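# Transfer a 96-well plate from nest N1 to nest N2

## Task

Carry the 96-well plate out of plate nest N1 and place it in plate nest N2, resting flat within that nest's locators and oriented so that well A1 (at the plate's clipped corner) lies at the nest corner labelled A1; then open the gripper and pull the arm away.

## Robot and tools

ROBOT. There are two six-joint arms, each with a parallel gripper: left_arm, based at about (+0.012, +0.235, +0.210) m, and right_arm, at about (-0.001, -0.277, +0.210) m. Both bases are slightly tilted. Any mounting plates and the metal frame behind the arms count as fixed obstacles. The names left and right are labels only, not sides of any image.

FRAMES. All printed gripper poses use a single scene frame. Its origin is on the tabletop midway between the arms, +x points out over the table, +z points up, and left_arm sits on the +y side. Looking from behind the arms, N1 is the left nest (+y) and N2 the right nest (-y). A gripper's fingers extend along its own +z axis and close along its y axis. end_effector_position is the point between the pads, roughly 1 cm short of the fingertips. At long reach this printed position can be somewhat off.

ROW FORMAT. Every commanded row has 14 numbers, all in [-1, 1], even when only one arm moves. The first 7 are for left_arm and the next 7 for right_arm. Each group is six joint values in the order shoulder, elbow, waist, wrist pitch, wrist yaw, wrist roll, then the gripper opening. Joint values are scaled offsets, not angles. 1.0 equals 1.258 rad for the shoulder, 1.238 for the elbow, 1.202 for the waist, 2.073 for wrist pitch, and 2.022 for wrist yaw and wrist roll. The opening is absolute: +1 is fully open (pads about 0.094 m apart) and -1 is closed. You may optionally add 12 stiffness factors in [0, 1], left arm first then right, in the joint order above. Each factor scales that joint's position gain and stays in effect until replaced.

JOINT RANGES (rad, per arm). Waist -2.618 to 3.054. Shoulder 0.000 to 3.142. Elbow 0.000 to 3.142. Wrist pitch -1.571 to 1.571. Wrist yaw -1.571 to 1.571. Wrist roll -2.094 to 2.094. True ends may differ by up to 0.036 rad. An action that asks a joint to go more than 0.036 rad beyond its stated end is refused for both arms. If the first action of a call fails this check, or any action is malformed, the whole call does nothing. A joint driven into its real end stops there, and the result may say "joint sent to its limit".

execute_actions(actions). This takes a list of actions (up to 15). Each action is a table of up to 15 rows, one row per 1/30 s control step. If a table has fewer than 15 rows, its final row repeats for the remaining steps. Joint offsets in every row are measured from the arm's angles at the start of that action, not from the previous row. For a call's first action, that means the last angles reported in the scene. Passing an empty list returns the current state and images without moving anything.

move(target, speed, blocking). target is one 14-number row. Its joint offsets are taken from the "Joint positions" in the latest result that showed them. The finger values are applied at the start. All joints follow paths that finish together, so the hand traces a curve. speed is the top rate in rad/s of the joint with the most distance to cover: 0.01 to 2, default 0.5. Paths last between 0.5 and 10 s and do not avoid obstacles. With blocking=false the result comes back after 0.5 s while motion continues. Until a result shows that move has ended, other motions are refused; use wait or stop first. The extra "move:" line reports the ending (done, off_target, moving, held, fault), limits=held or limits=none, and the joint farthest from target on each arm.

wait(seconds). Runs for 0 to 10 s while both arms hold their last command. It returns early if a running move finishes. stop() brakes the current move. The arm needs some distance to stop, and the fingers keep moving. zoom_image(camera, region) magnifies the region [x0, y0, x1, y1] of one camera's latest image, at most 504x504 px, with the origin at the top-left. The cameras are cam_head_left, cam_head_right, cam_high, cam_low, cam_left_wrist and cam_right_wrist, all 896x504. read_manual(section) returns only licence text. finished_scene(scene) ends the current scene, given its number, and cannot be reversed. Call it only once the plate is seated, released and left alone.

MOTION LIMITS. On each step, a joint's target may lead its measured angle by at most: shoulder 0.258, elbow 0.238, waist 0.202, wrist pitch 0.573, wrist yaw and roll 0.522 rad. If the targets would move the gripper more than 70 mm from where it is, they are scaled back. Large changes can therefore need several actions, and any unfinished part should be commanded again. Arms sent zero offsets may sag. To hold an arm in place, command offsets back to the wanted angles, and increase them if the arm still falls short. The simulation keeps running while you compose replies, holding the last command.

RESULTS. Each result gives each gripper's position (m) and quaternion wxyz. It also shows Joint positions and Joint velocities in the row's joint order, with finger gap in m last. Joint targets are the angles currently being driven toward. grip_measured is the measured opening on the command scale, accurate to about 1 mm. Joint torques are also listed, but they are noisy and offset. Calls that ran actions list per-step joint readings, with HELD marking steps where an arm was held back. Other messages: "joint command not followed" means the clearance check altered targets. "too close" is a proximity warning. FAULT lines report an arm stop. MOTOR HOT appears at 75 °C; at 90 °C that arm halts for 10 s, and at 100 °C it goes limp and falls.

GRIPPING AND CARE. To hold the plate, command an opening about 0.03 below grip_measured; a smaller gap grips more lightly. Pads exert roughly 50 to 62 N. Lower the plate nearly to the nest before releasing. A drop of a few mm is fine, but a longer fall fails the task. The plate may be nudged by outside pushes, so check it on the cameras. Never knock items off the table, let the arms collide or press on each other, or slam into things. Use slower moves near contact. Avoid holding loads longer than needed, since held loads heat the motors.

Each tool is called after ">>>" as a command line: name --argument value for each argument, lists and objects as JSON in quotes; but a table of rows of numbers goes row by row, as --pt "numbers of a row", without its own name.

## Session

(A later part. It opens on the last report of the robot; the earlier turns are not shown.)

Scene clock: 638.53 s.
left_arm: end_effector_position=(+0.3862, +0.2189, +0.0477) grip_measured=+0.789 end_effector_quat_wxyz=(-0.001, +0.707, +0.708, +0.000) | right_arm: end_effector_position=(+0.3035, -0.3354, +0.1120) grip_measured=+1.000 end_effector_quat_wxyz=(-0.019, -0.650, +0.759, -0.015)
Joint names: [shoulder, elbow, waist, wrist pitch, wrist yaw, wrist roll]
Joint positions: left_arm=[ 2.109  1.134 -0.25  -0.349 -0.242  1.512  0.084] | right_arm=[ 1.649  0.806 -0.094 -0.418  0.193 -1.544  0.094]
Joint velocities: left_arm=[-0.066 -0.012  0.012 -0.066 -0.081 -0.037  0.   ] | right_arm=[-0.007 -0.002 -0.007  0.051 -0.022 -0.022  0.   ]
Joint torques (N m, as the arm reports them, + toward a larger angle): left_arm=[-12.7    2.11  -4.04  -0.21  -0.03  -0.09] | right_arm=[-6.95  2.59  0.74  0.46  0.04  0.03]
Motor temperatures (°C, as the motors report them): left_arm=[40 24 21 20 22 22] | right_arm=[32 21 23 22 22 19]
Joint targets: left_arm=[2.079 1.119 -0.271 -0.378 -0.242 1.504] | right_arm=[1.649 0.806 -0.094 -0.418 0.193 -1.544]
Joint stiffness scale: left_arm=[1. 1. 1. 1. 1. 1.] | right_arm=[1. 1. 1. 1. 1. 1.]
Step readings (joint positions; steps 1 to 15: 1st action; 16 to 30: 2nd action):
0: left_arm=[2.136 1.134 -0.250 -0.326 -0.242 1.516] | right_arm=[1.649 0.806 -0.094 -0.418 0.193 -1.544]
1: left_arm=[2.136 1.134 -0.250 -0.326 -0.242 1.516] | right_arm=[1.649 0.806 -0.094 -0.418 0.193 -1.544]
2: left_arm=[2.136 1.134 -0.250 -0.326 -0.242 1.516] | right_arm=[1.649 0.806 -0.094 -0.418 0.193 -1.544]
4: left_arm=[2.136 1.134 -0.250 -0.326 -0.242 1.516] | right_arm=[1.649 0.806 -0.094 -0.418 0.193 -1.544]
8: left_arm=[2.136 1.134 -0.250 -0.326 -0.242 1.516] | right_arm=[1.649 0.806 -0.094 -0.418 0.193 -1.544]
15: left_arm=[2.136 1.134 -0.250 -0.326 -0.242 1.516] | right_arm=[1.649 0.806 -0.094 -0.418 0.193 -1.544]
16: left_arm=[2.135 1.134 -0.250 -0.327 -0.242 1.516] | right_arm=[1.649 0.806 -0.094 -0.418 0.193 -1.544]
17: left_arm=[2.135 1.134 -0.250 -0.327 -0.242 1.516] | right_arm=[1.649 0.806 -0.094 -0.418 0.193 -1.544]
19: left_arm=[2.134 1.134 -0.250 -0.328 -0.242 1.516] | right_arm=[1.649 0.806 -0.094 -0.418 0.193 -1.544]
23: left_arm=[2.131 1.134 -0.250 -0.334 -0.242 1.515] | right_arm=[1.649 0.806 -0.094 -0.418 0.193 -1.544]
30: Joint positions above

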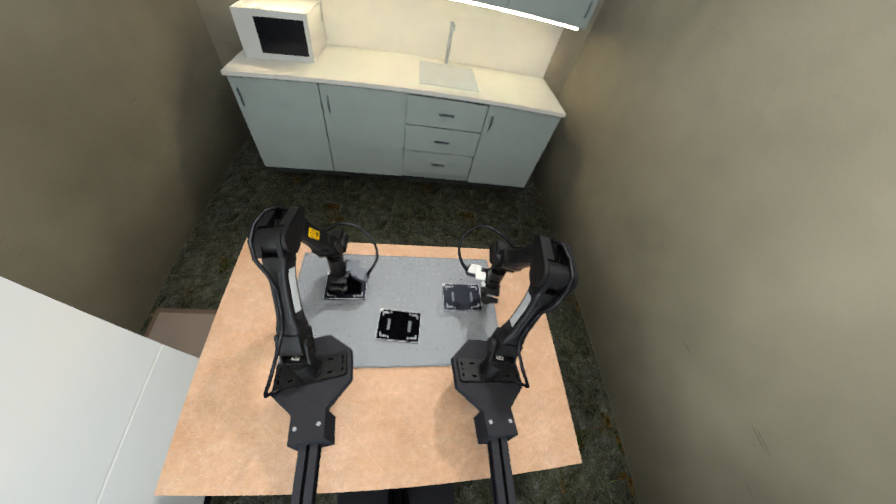

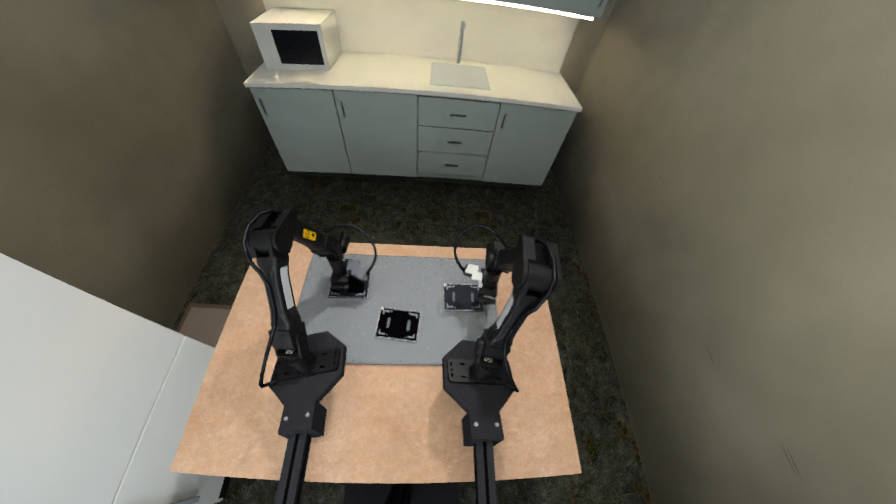

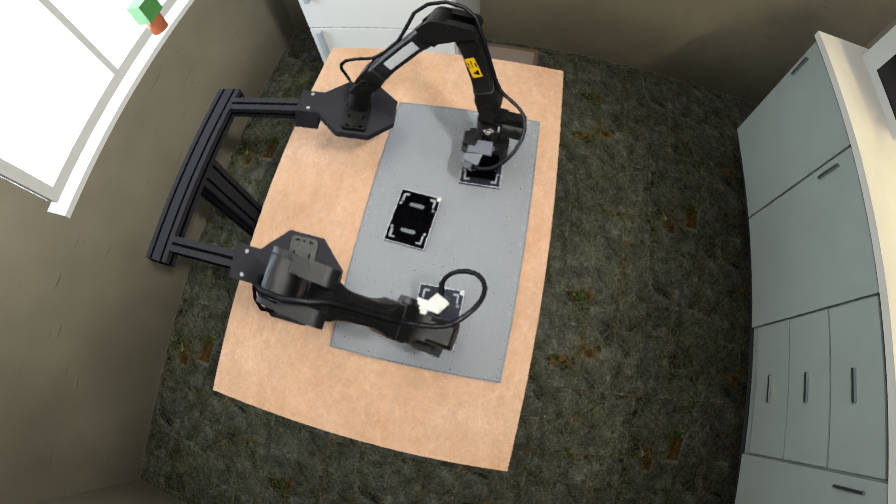

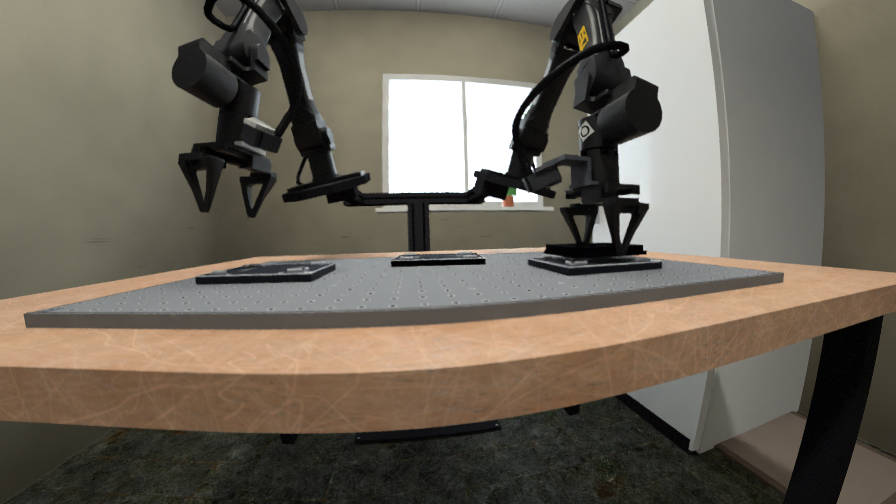

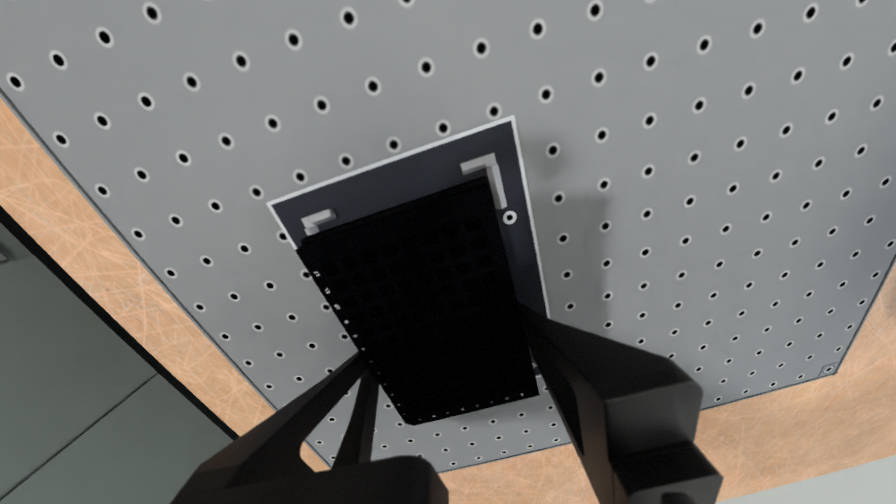

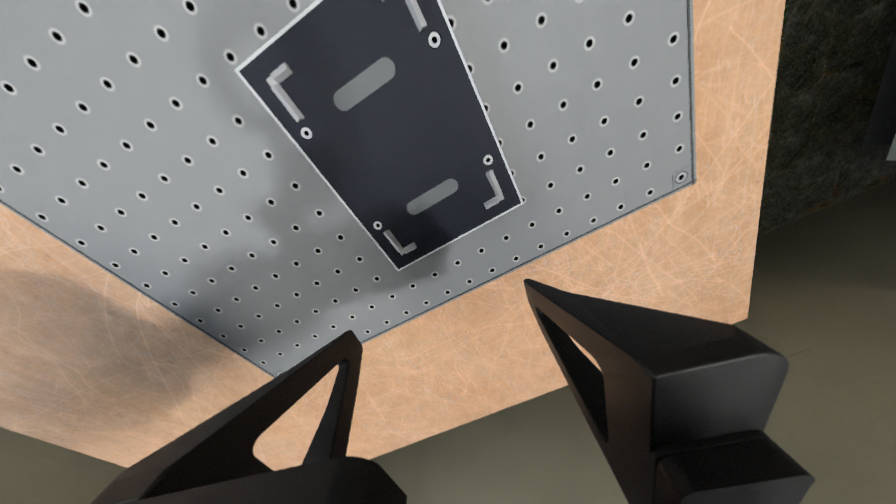

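>>> execute_actions --actions '[]'

Scene clock: 640.80 s.
left_arm: end_effector_position=(+0.3856, +0.2194, +0.0496) grip_measured=+0.789 end_effector_quat_wxyz=(-0.002, +0.706, +0.708, -0.001) | right_arm: end_effector_position=(+0.3035, -0.3354, +0.1120) grip_measured=+1.000 end_effector_quat_wxyz=(-0.019, -0.650, +0.759, -0.015)
Joint names: [shoulder, elbow, waist, wrist pitch, wrist yaw, wrist roll]
Joint positions: left_arm=[ 2.103  1.134 -0.25  -0.358 -0.242  1.509  0.084] | right_arm=[ 1.649  0.806 -0.094 -0.418  0.193 -1.544  0.094]
Joint velocities: left_arm=[-0.017 -0.007  0.002 -0.022  0.007  0.007 -0.   ] | right_arm=[ 0.007 -0.007  0.007  0.022  0.037  0.022  0.   ]
Joint torques (N m, as the arm reports them, + toward a larger angle): left_arm=[-12.52   2.13  -3.94  -0.19  -0.02  -0.09] | right_arm=[-6.92  2.62  0.74  0.47  0.02  0.02]
Motor temperatures (°C, as the motors report them): left_arm=[41 24 21 20 22 22] | right_arm=[32 21 23 22 22 19]
Joint targets: left_arm=[2.079 1.119 -0.271 -0.378 -0.242 1.504] | right_arm=[1.649 0.806 -0.094 -0.418 0.193 -1.544]
Joint stiffness scale: left_arm=[1. 1. 1. 1. 1. 1.] | right_arm=[1. 1. 1. 1. 1. 1.]

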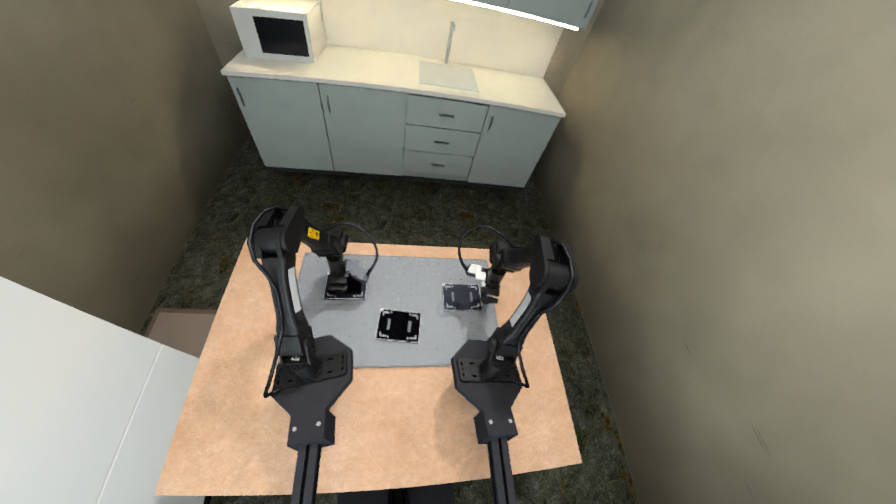

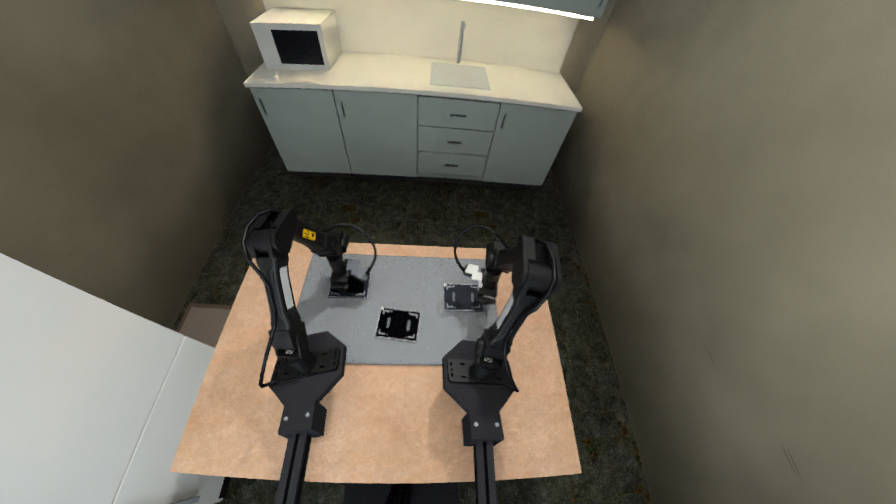

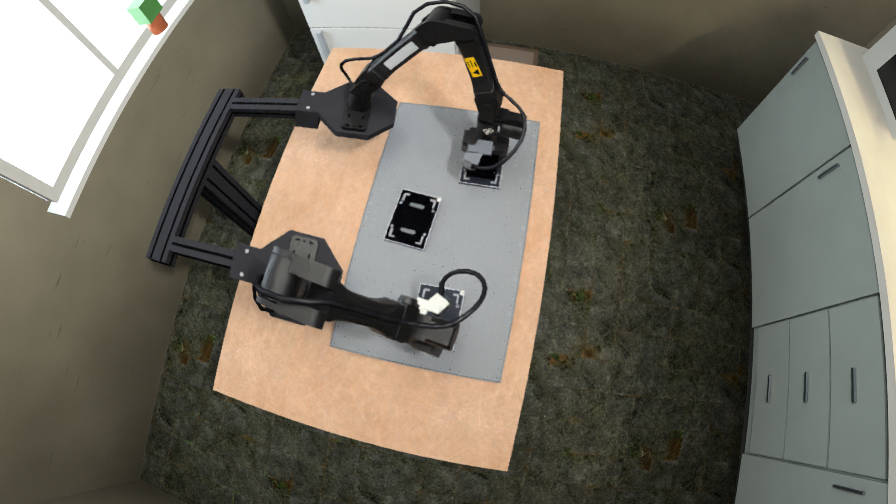

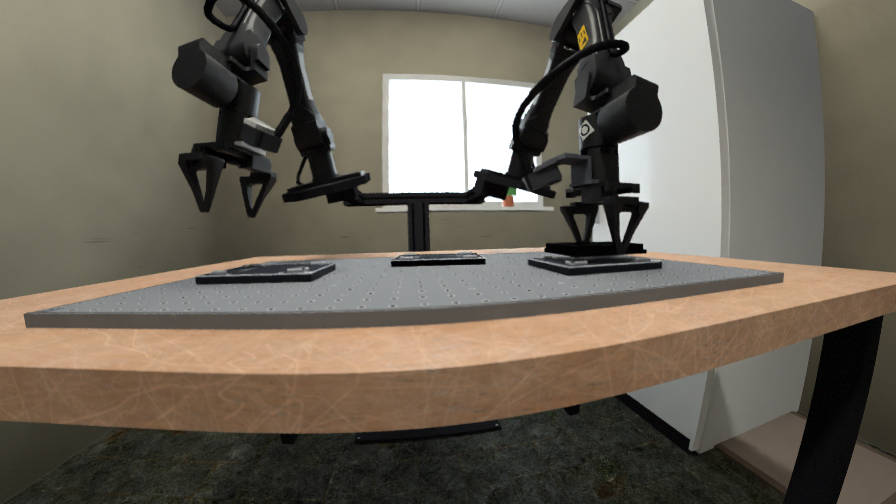

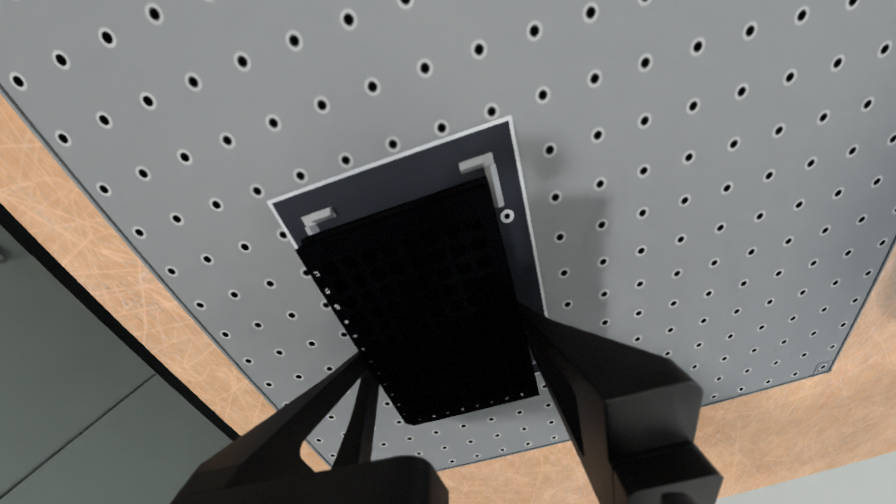

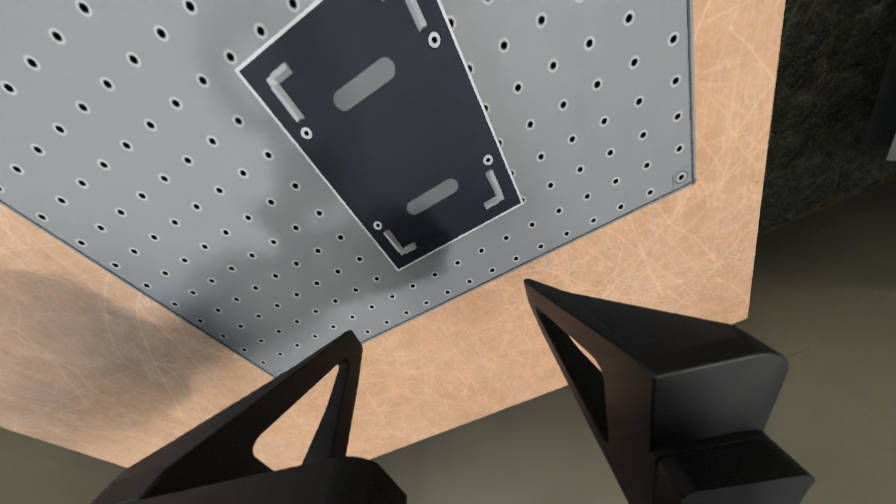

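>>> move --target '[-0.0795,-0.019,-0.0316,-0.0444,0,-0.0094,0.76,0,0,0,0,0,0,1]' --speed 0.2

Scene clock: 704.30 s.
left_arm: end_effector_position=(+0.3886, +0.2164, +0.0766) grip_measured=+0.789 end_effector_quat_wxyz=(+0.004, +0.709, +0.706, +0.001) | right_arm: end_effector_position=(+0.3035, -0.3354, +0.1120) grip_measured=+1.000 end_effector_quat_wxyz=(-0.019, -0.650, +0.759, -0.015)
Joint names: [shoulder, elbow, waist, wrist pitch, wrist yaw, wrist roll]
Joint positions: left_arm=[ 2.025  1.134 -0.273 -0.43  -0.242  1.496  0.084] | right_arm=[ 1.649  0.806 -0.094 -0.418  0.193 -1.544  0.094]
Joint velocities: left_arm=[-0.007 -0.017  0.007  0.007  0.007 -0.007 -0.001] | right_arm=[-0.007 -0.012  0.032  0.051 -0.066  0.007  0.   ]
Joint torques (N m, as the arm reports them, + toward a larger angle): left_arm=[-12.05   1.8   -3.46  -0.16  -0.02  -0.09] | right_arm=[-6.88  2.66  0.74  0.46  0.02  0.02]
Motor temperatures (°C, as the motors report them): left_arm=[44 23 22 20 22 22] | right_arm=[32 21 23 22 22 19]
Joint targets: left_arm=[2.003 1.111 -0.288 -0.450 -0.242 1.491] | right_arm=[1.649 0.806 -0.094 -0.418 0.193 -1.544]
Joint stiffness scale: left_arm=[1. 1. 1. 1. 1. 1.] | right_arm=[1. 1. 1. 1. 1. 1.]
move: off_target (left_arm); limits=none; left_arm: farthest joint: the elbow, 0.024 radians from its target (0.024 radians at the start); right_arm: farthest joint: the waist, 0.000 radians from its target (0.000 radians at the start)

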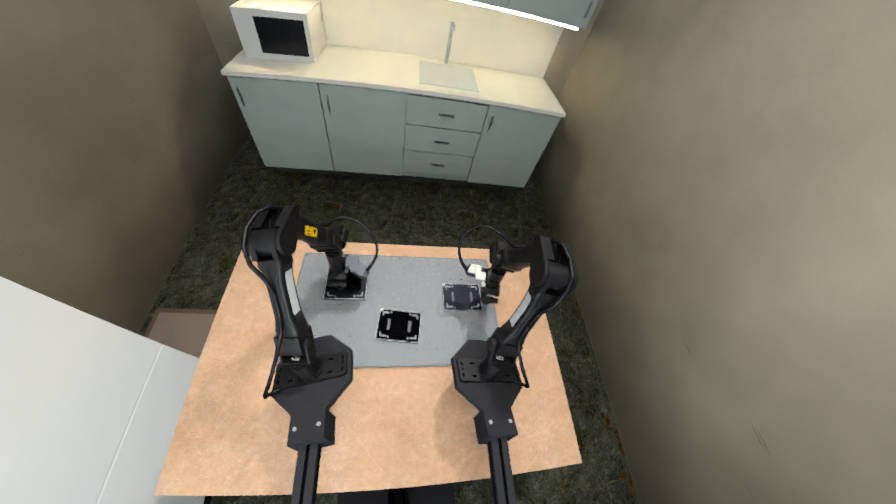

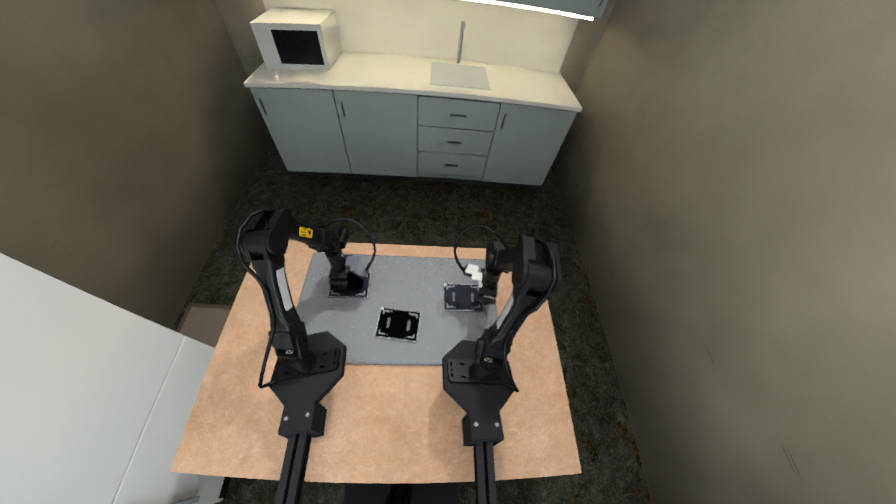

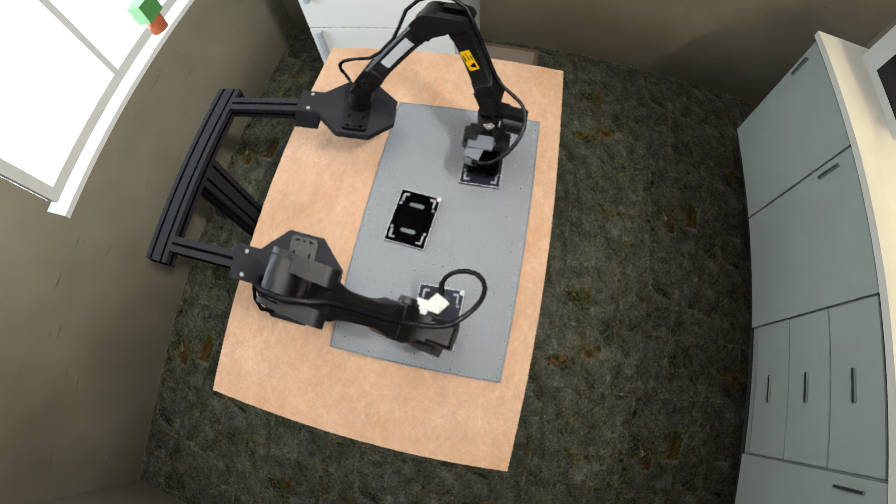

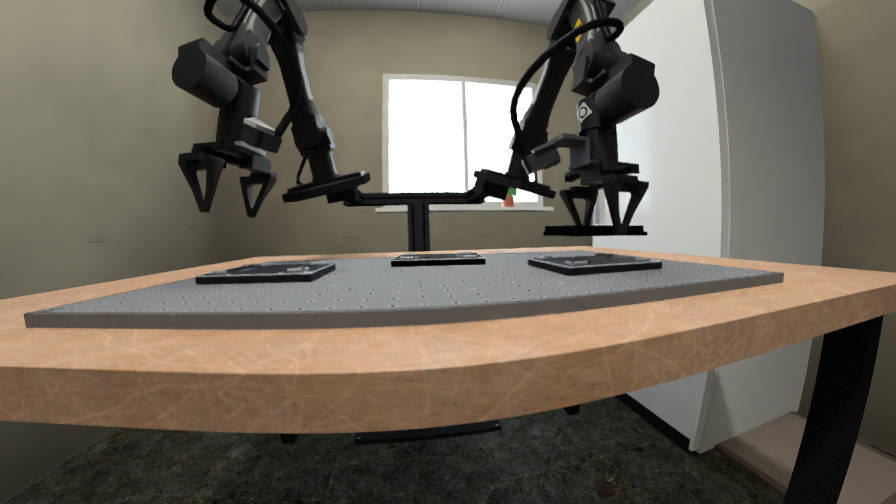

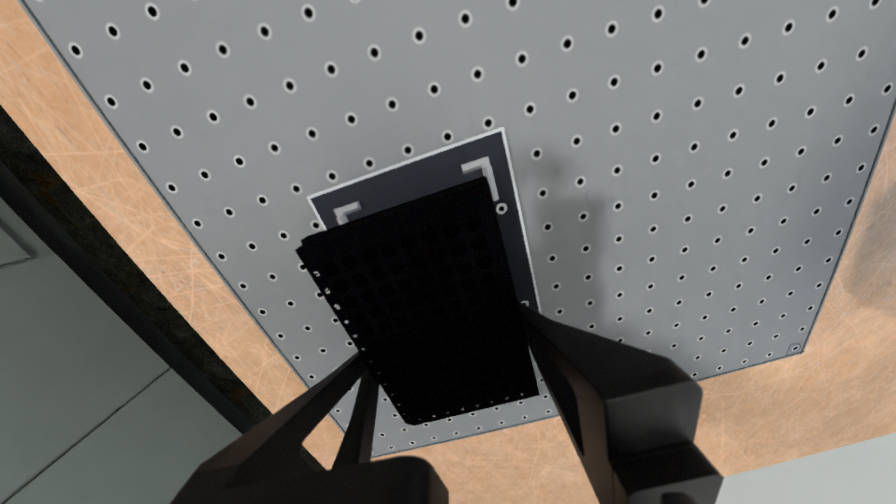

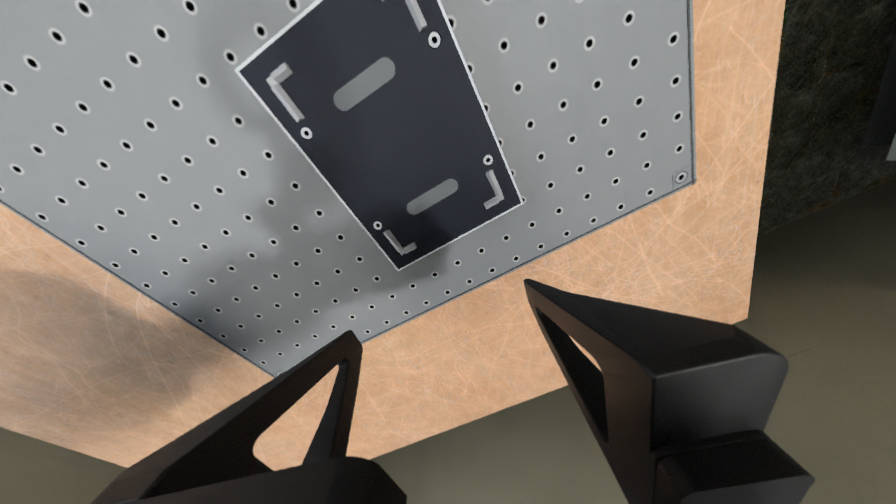

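>>> move --target '[0.355,0.457,-0.459,-0.135,-0.0536,-0.279,0.76,0,0,0,0,0,0,1]' --speed 0.45

Scene clock: 712.57 s.
left_arm: end_effector_position=(+0.3826, -0.0219, +0.0739) grip_measured=+0.789 end_effector_quat_wxyz=(+0.000, +0.711, +0.703, +0.005) | right_arm: end_effector_position=(+0.3035, -0.3354, +0.1120) grip_measured=+1.000 end_effector_quat_wxyz=(-0.019, -0.650, +0.759, -0.015)
Joint names: [shoulder, elbow, waist, wrist pitch, wrist yaw, wrist roll]
Joint positions: left_arm=[ 2.47   1.672 -0.82  -0.694 -0.344  0.938  0.084] | right_arm=[ 1.649  0.806 -0.094 -0.418  0.193 -1.544  0.094]
Joint velocities: left_arm=[-0.002 -0.012 -0.002 -0.051 -0.051 -0.007  0.   ] | right_arm=[-0.017  0.007 -0.007  0.037  0.022 -0.022  0.   ]
Joint torques (N m, as the arm reports them, + toward a larger angle): left_arm=[-12.77   6.78  -4.46  -0.15  -0.09  -0.11] | right_arm=[-6.89  2.63  0.73  0.47  0.01  0.03]
Motor temperatures (°C, as the motors report them): left_arm=[44 23 22 20 22 22] | right_arm=[32 21 23 22 22 19]
Joint targets: left_arm=[2.471 1.700 -0.825 -0.709 -0.350 0.932] | right_arm=[1.649 0.806 -0.094 -0.418 0.193 -1.544]
Joint stiffness scale: left_arm=[1. 1. 1. 1. 1. 1.] | right_arm=[1. 1. 1. 1. 1. 1.]
move: off_target (left_arm); limits=none; left_arm: farthest joint: the elbow, 0.028 radians from its target (0.565 radians at the start); right_arm: farthest joint: the waist, 0.000 radians from its target (0.000 radians at the start)

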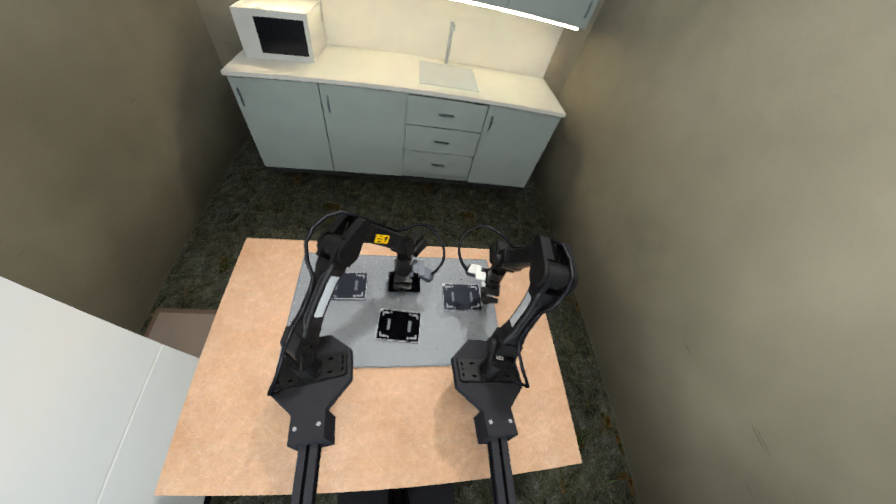

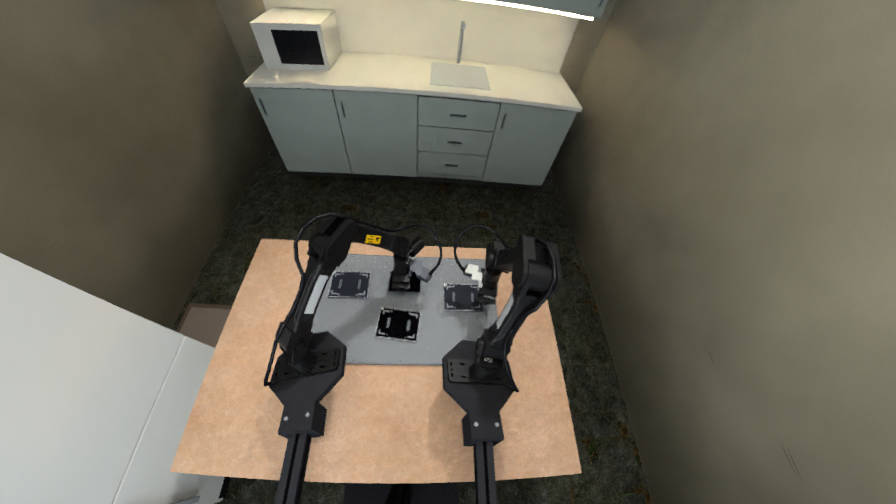

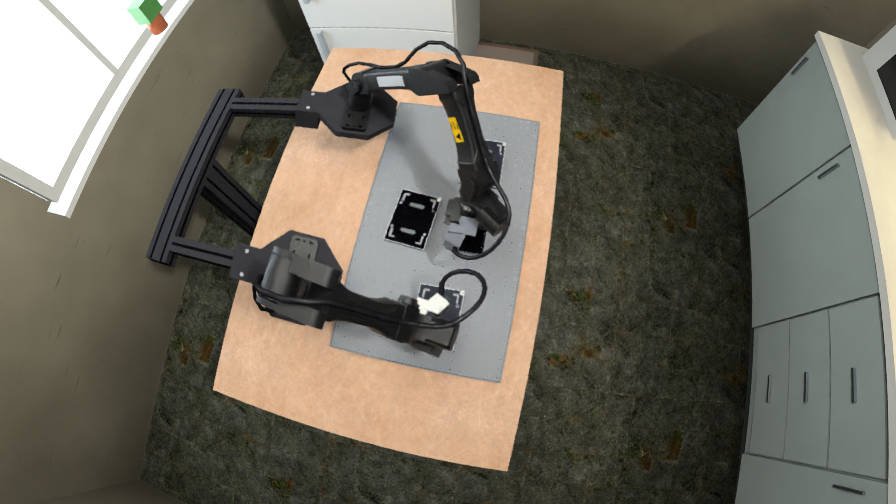

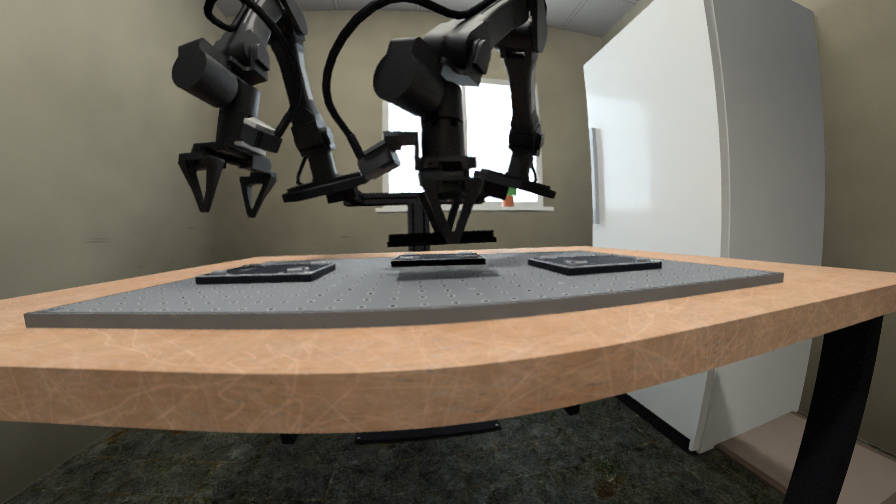

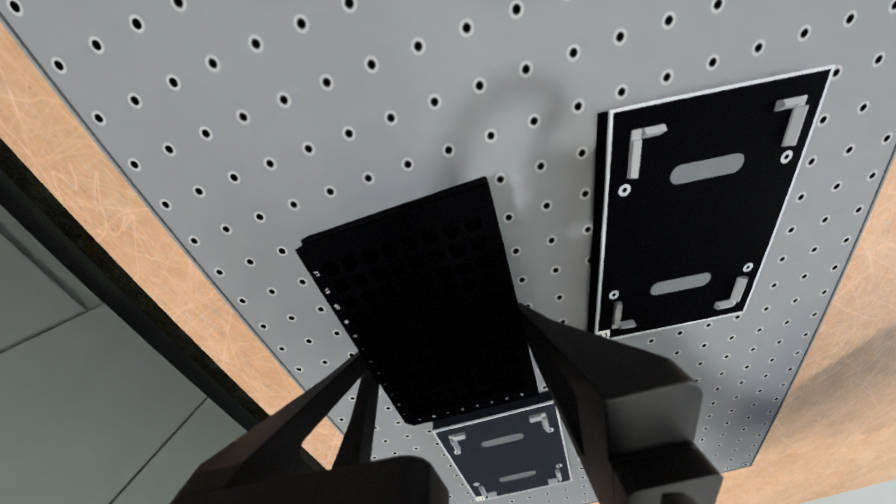

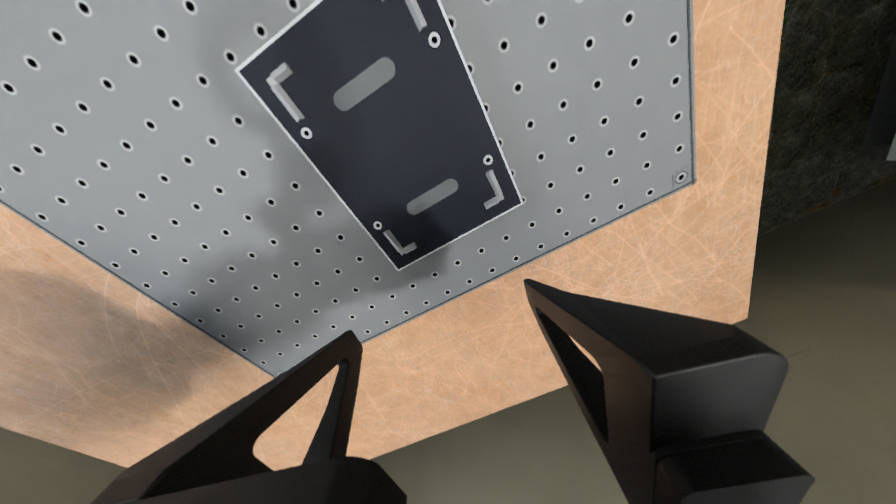

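>>> move --target '[0.076,0.031,0.028,0.048,0,0.017,0.76,0,0,0,0,0,0,1]' --speed 0.1

>>> zoom_image --camera "cam_low" --region '[350, 180, 550, 290]'

Scene clock: 723.60 s.
left_arm: end_effector_position=(+0.3832, -0.0200, +0.0342) grip_measured=+0.789 end_effector_quat_wxyz=(-0.002, +0.710, +0.704, +0.006) | right_arm: end_effector_position=(+0.3035, -0.3354, +0.1120) grip_measured=+1.000 end_effector_quat_wxyz=(-0.019, -0.650, +0.759, -0.015)
Joint names: [shoulder, elbow, waist, wrist pitch, wrist yaw, wrist roll]
Joint positions: left_arm=[ 2.564  1.684 -0.788 -0.606 -0.345  0.967  0.084] | right_arm=[ 1.649  0.806 -0.094 -0.418  0.193 -1.544  0.094]
Joint velocities: left_arm=[ 0.017 -0.017 -0.017 -0.007 -0.007  0.022 -0.   ] | right_arm=[-0.002 -0.007 -0.007  0.007  0.037  0.022  0.   ]
Joint torques (N m, as the arm reports them, + toward a larger angle): left_arm=[-12.85   6.31  -4.02   0.09  -0.02   0.04] | right_arm=[-6.91  2.62  0.74  0.47  0.03  0.01]
Motor temperatures (°C, as the motors report them): left_arm=[44 25 22 20 22 22] | right_arm=[32 21 23 22 22 19]
Joint targets: left_arm=[2.566 1.710 -0.787 -0.595 -0.344 0.973] | right_arm=[1.649 0.806 -0.094 -0.418 0.193 -1.544]
Joint stiffness scale: left_arm=[1. 1. 1. 1. 1. 1.] | right_arm=[1. 1. 1. 1. 1. 1.]
move: off_target (left_arm); limits=none; left_arm: farthest joint: the elbow, 0.027 radians from its target (0.039 radians at the start); right_arm: farthest joint: the waist, 0.000 radians from its target (0.000 radians at the start)

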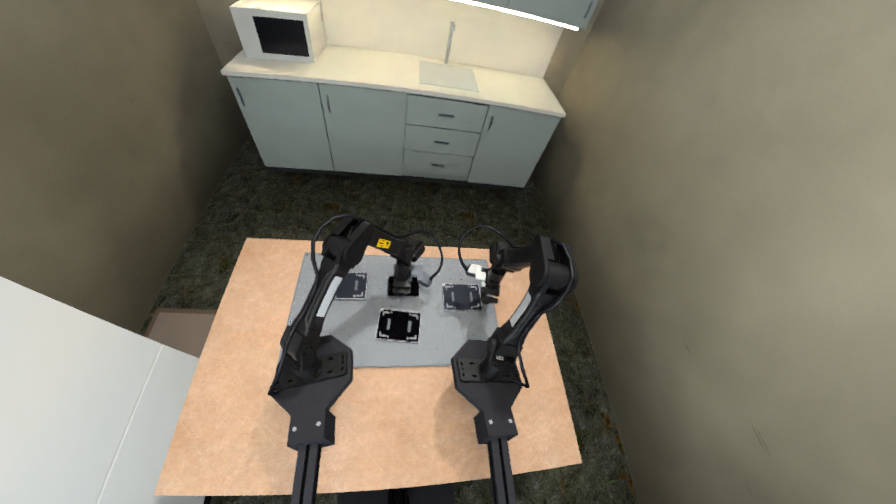

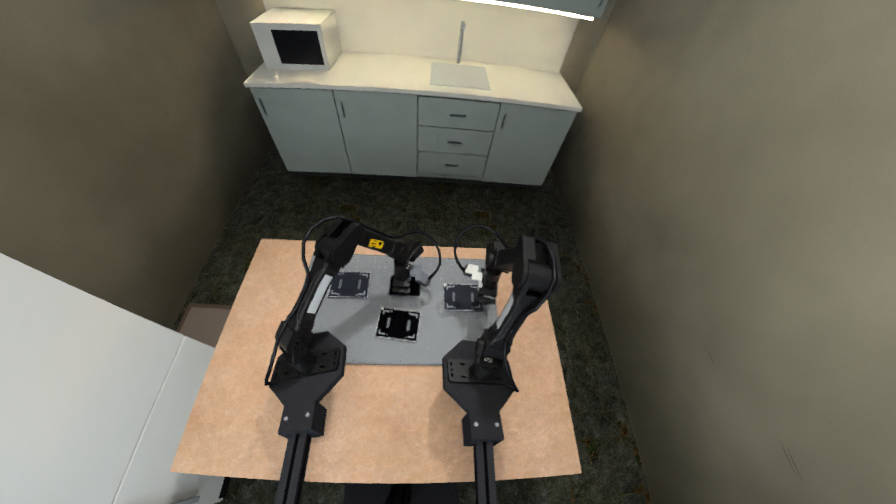

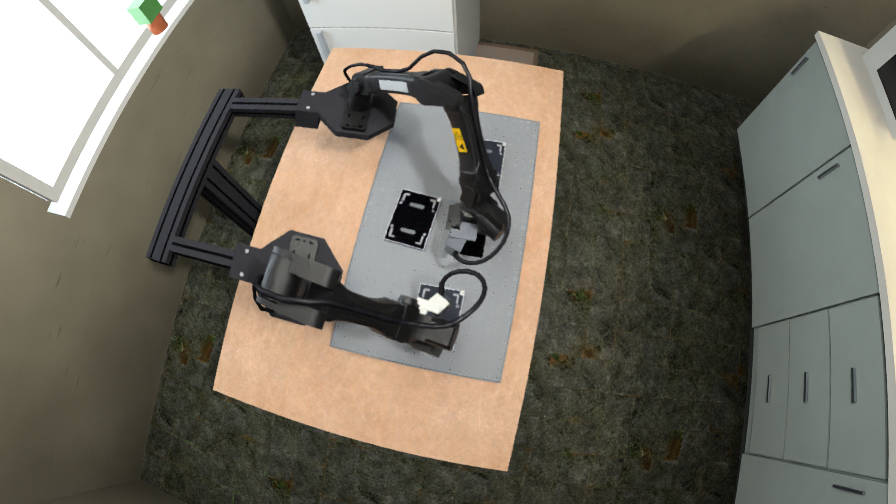

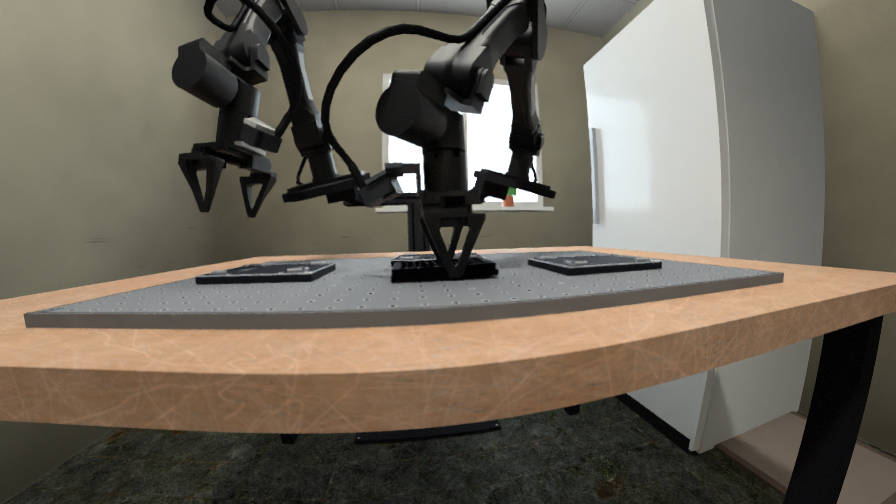

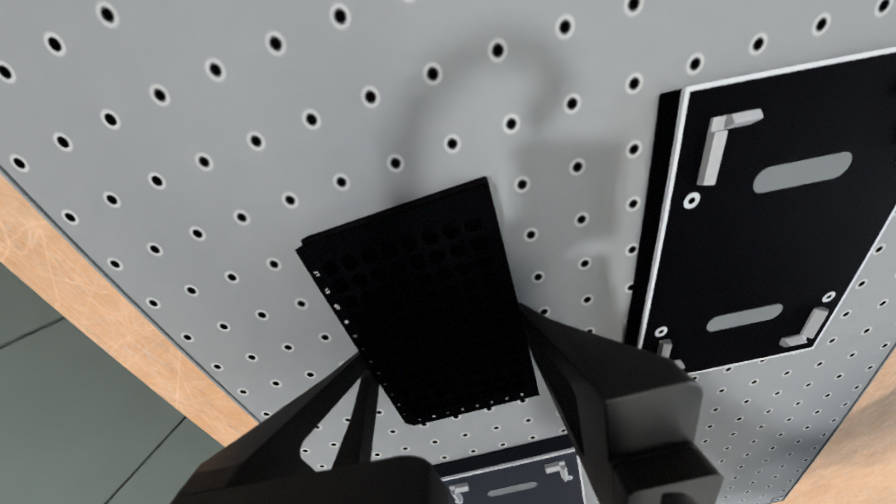

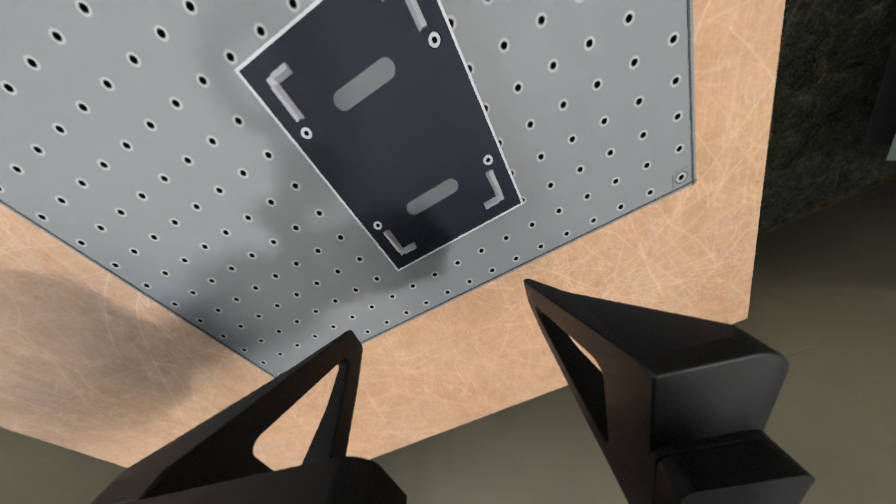

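Region (350, 180, 550, 290) of cam_low's 896x504 image, scaled by 2.520, with more detail than that image has; it fills the top 277 rows of this view, and the rest is white.

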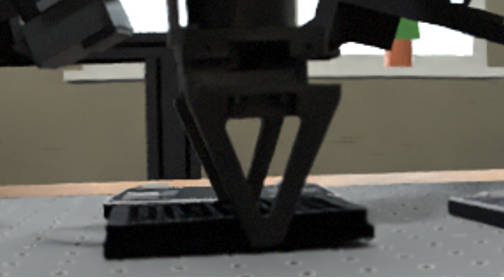

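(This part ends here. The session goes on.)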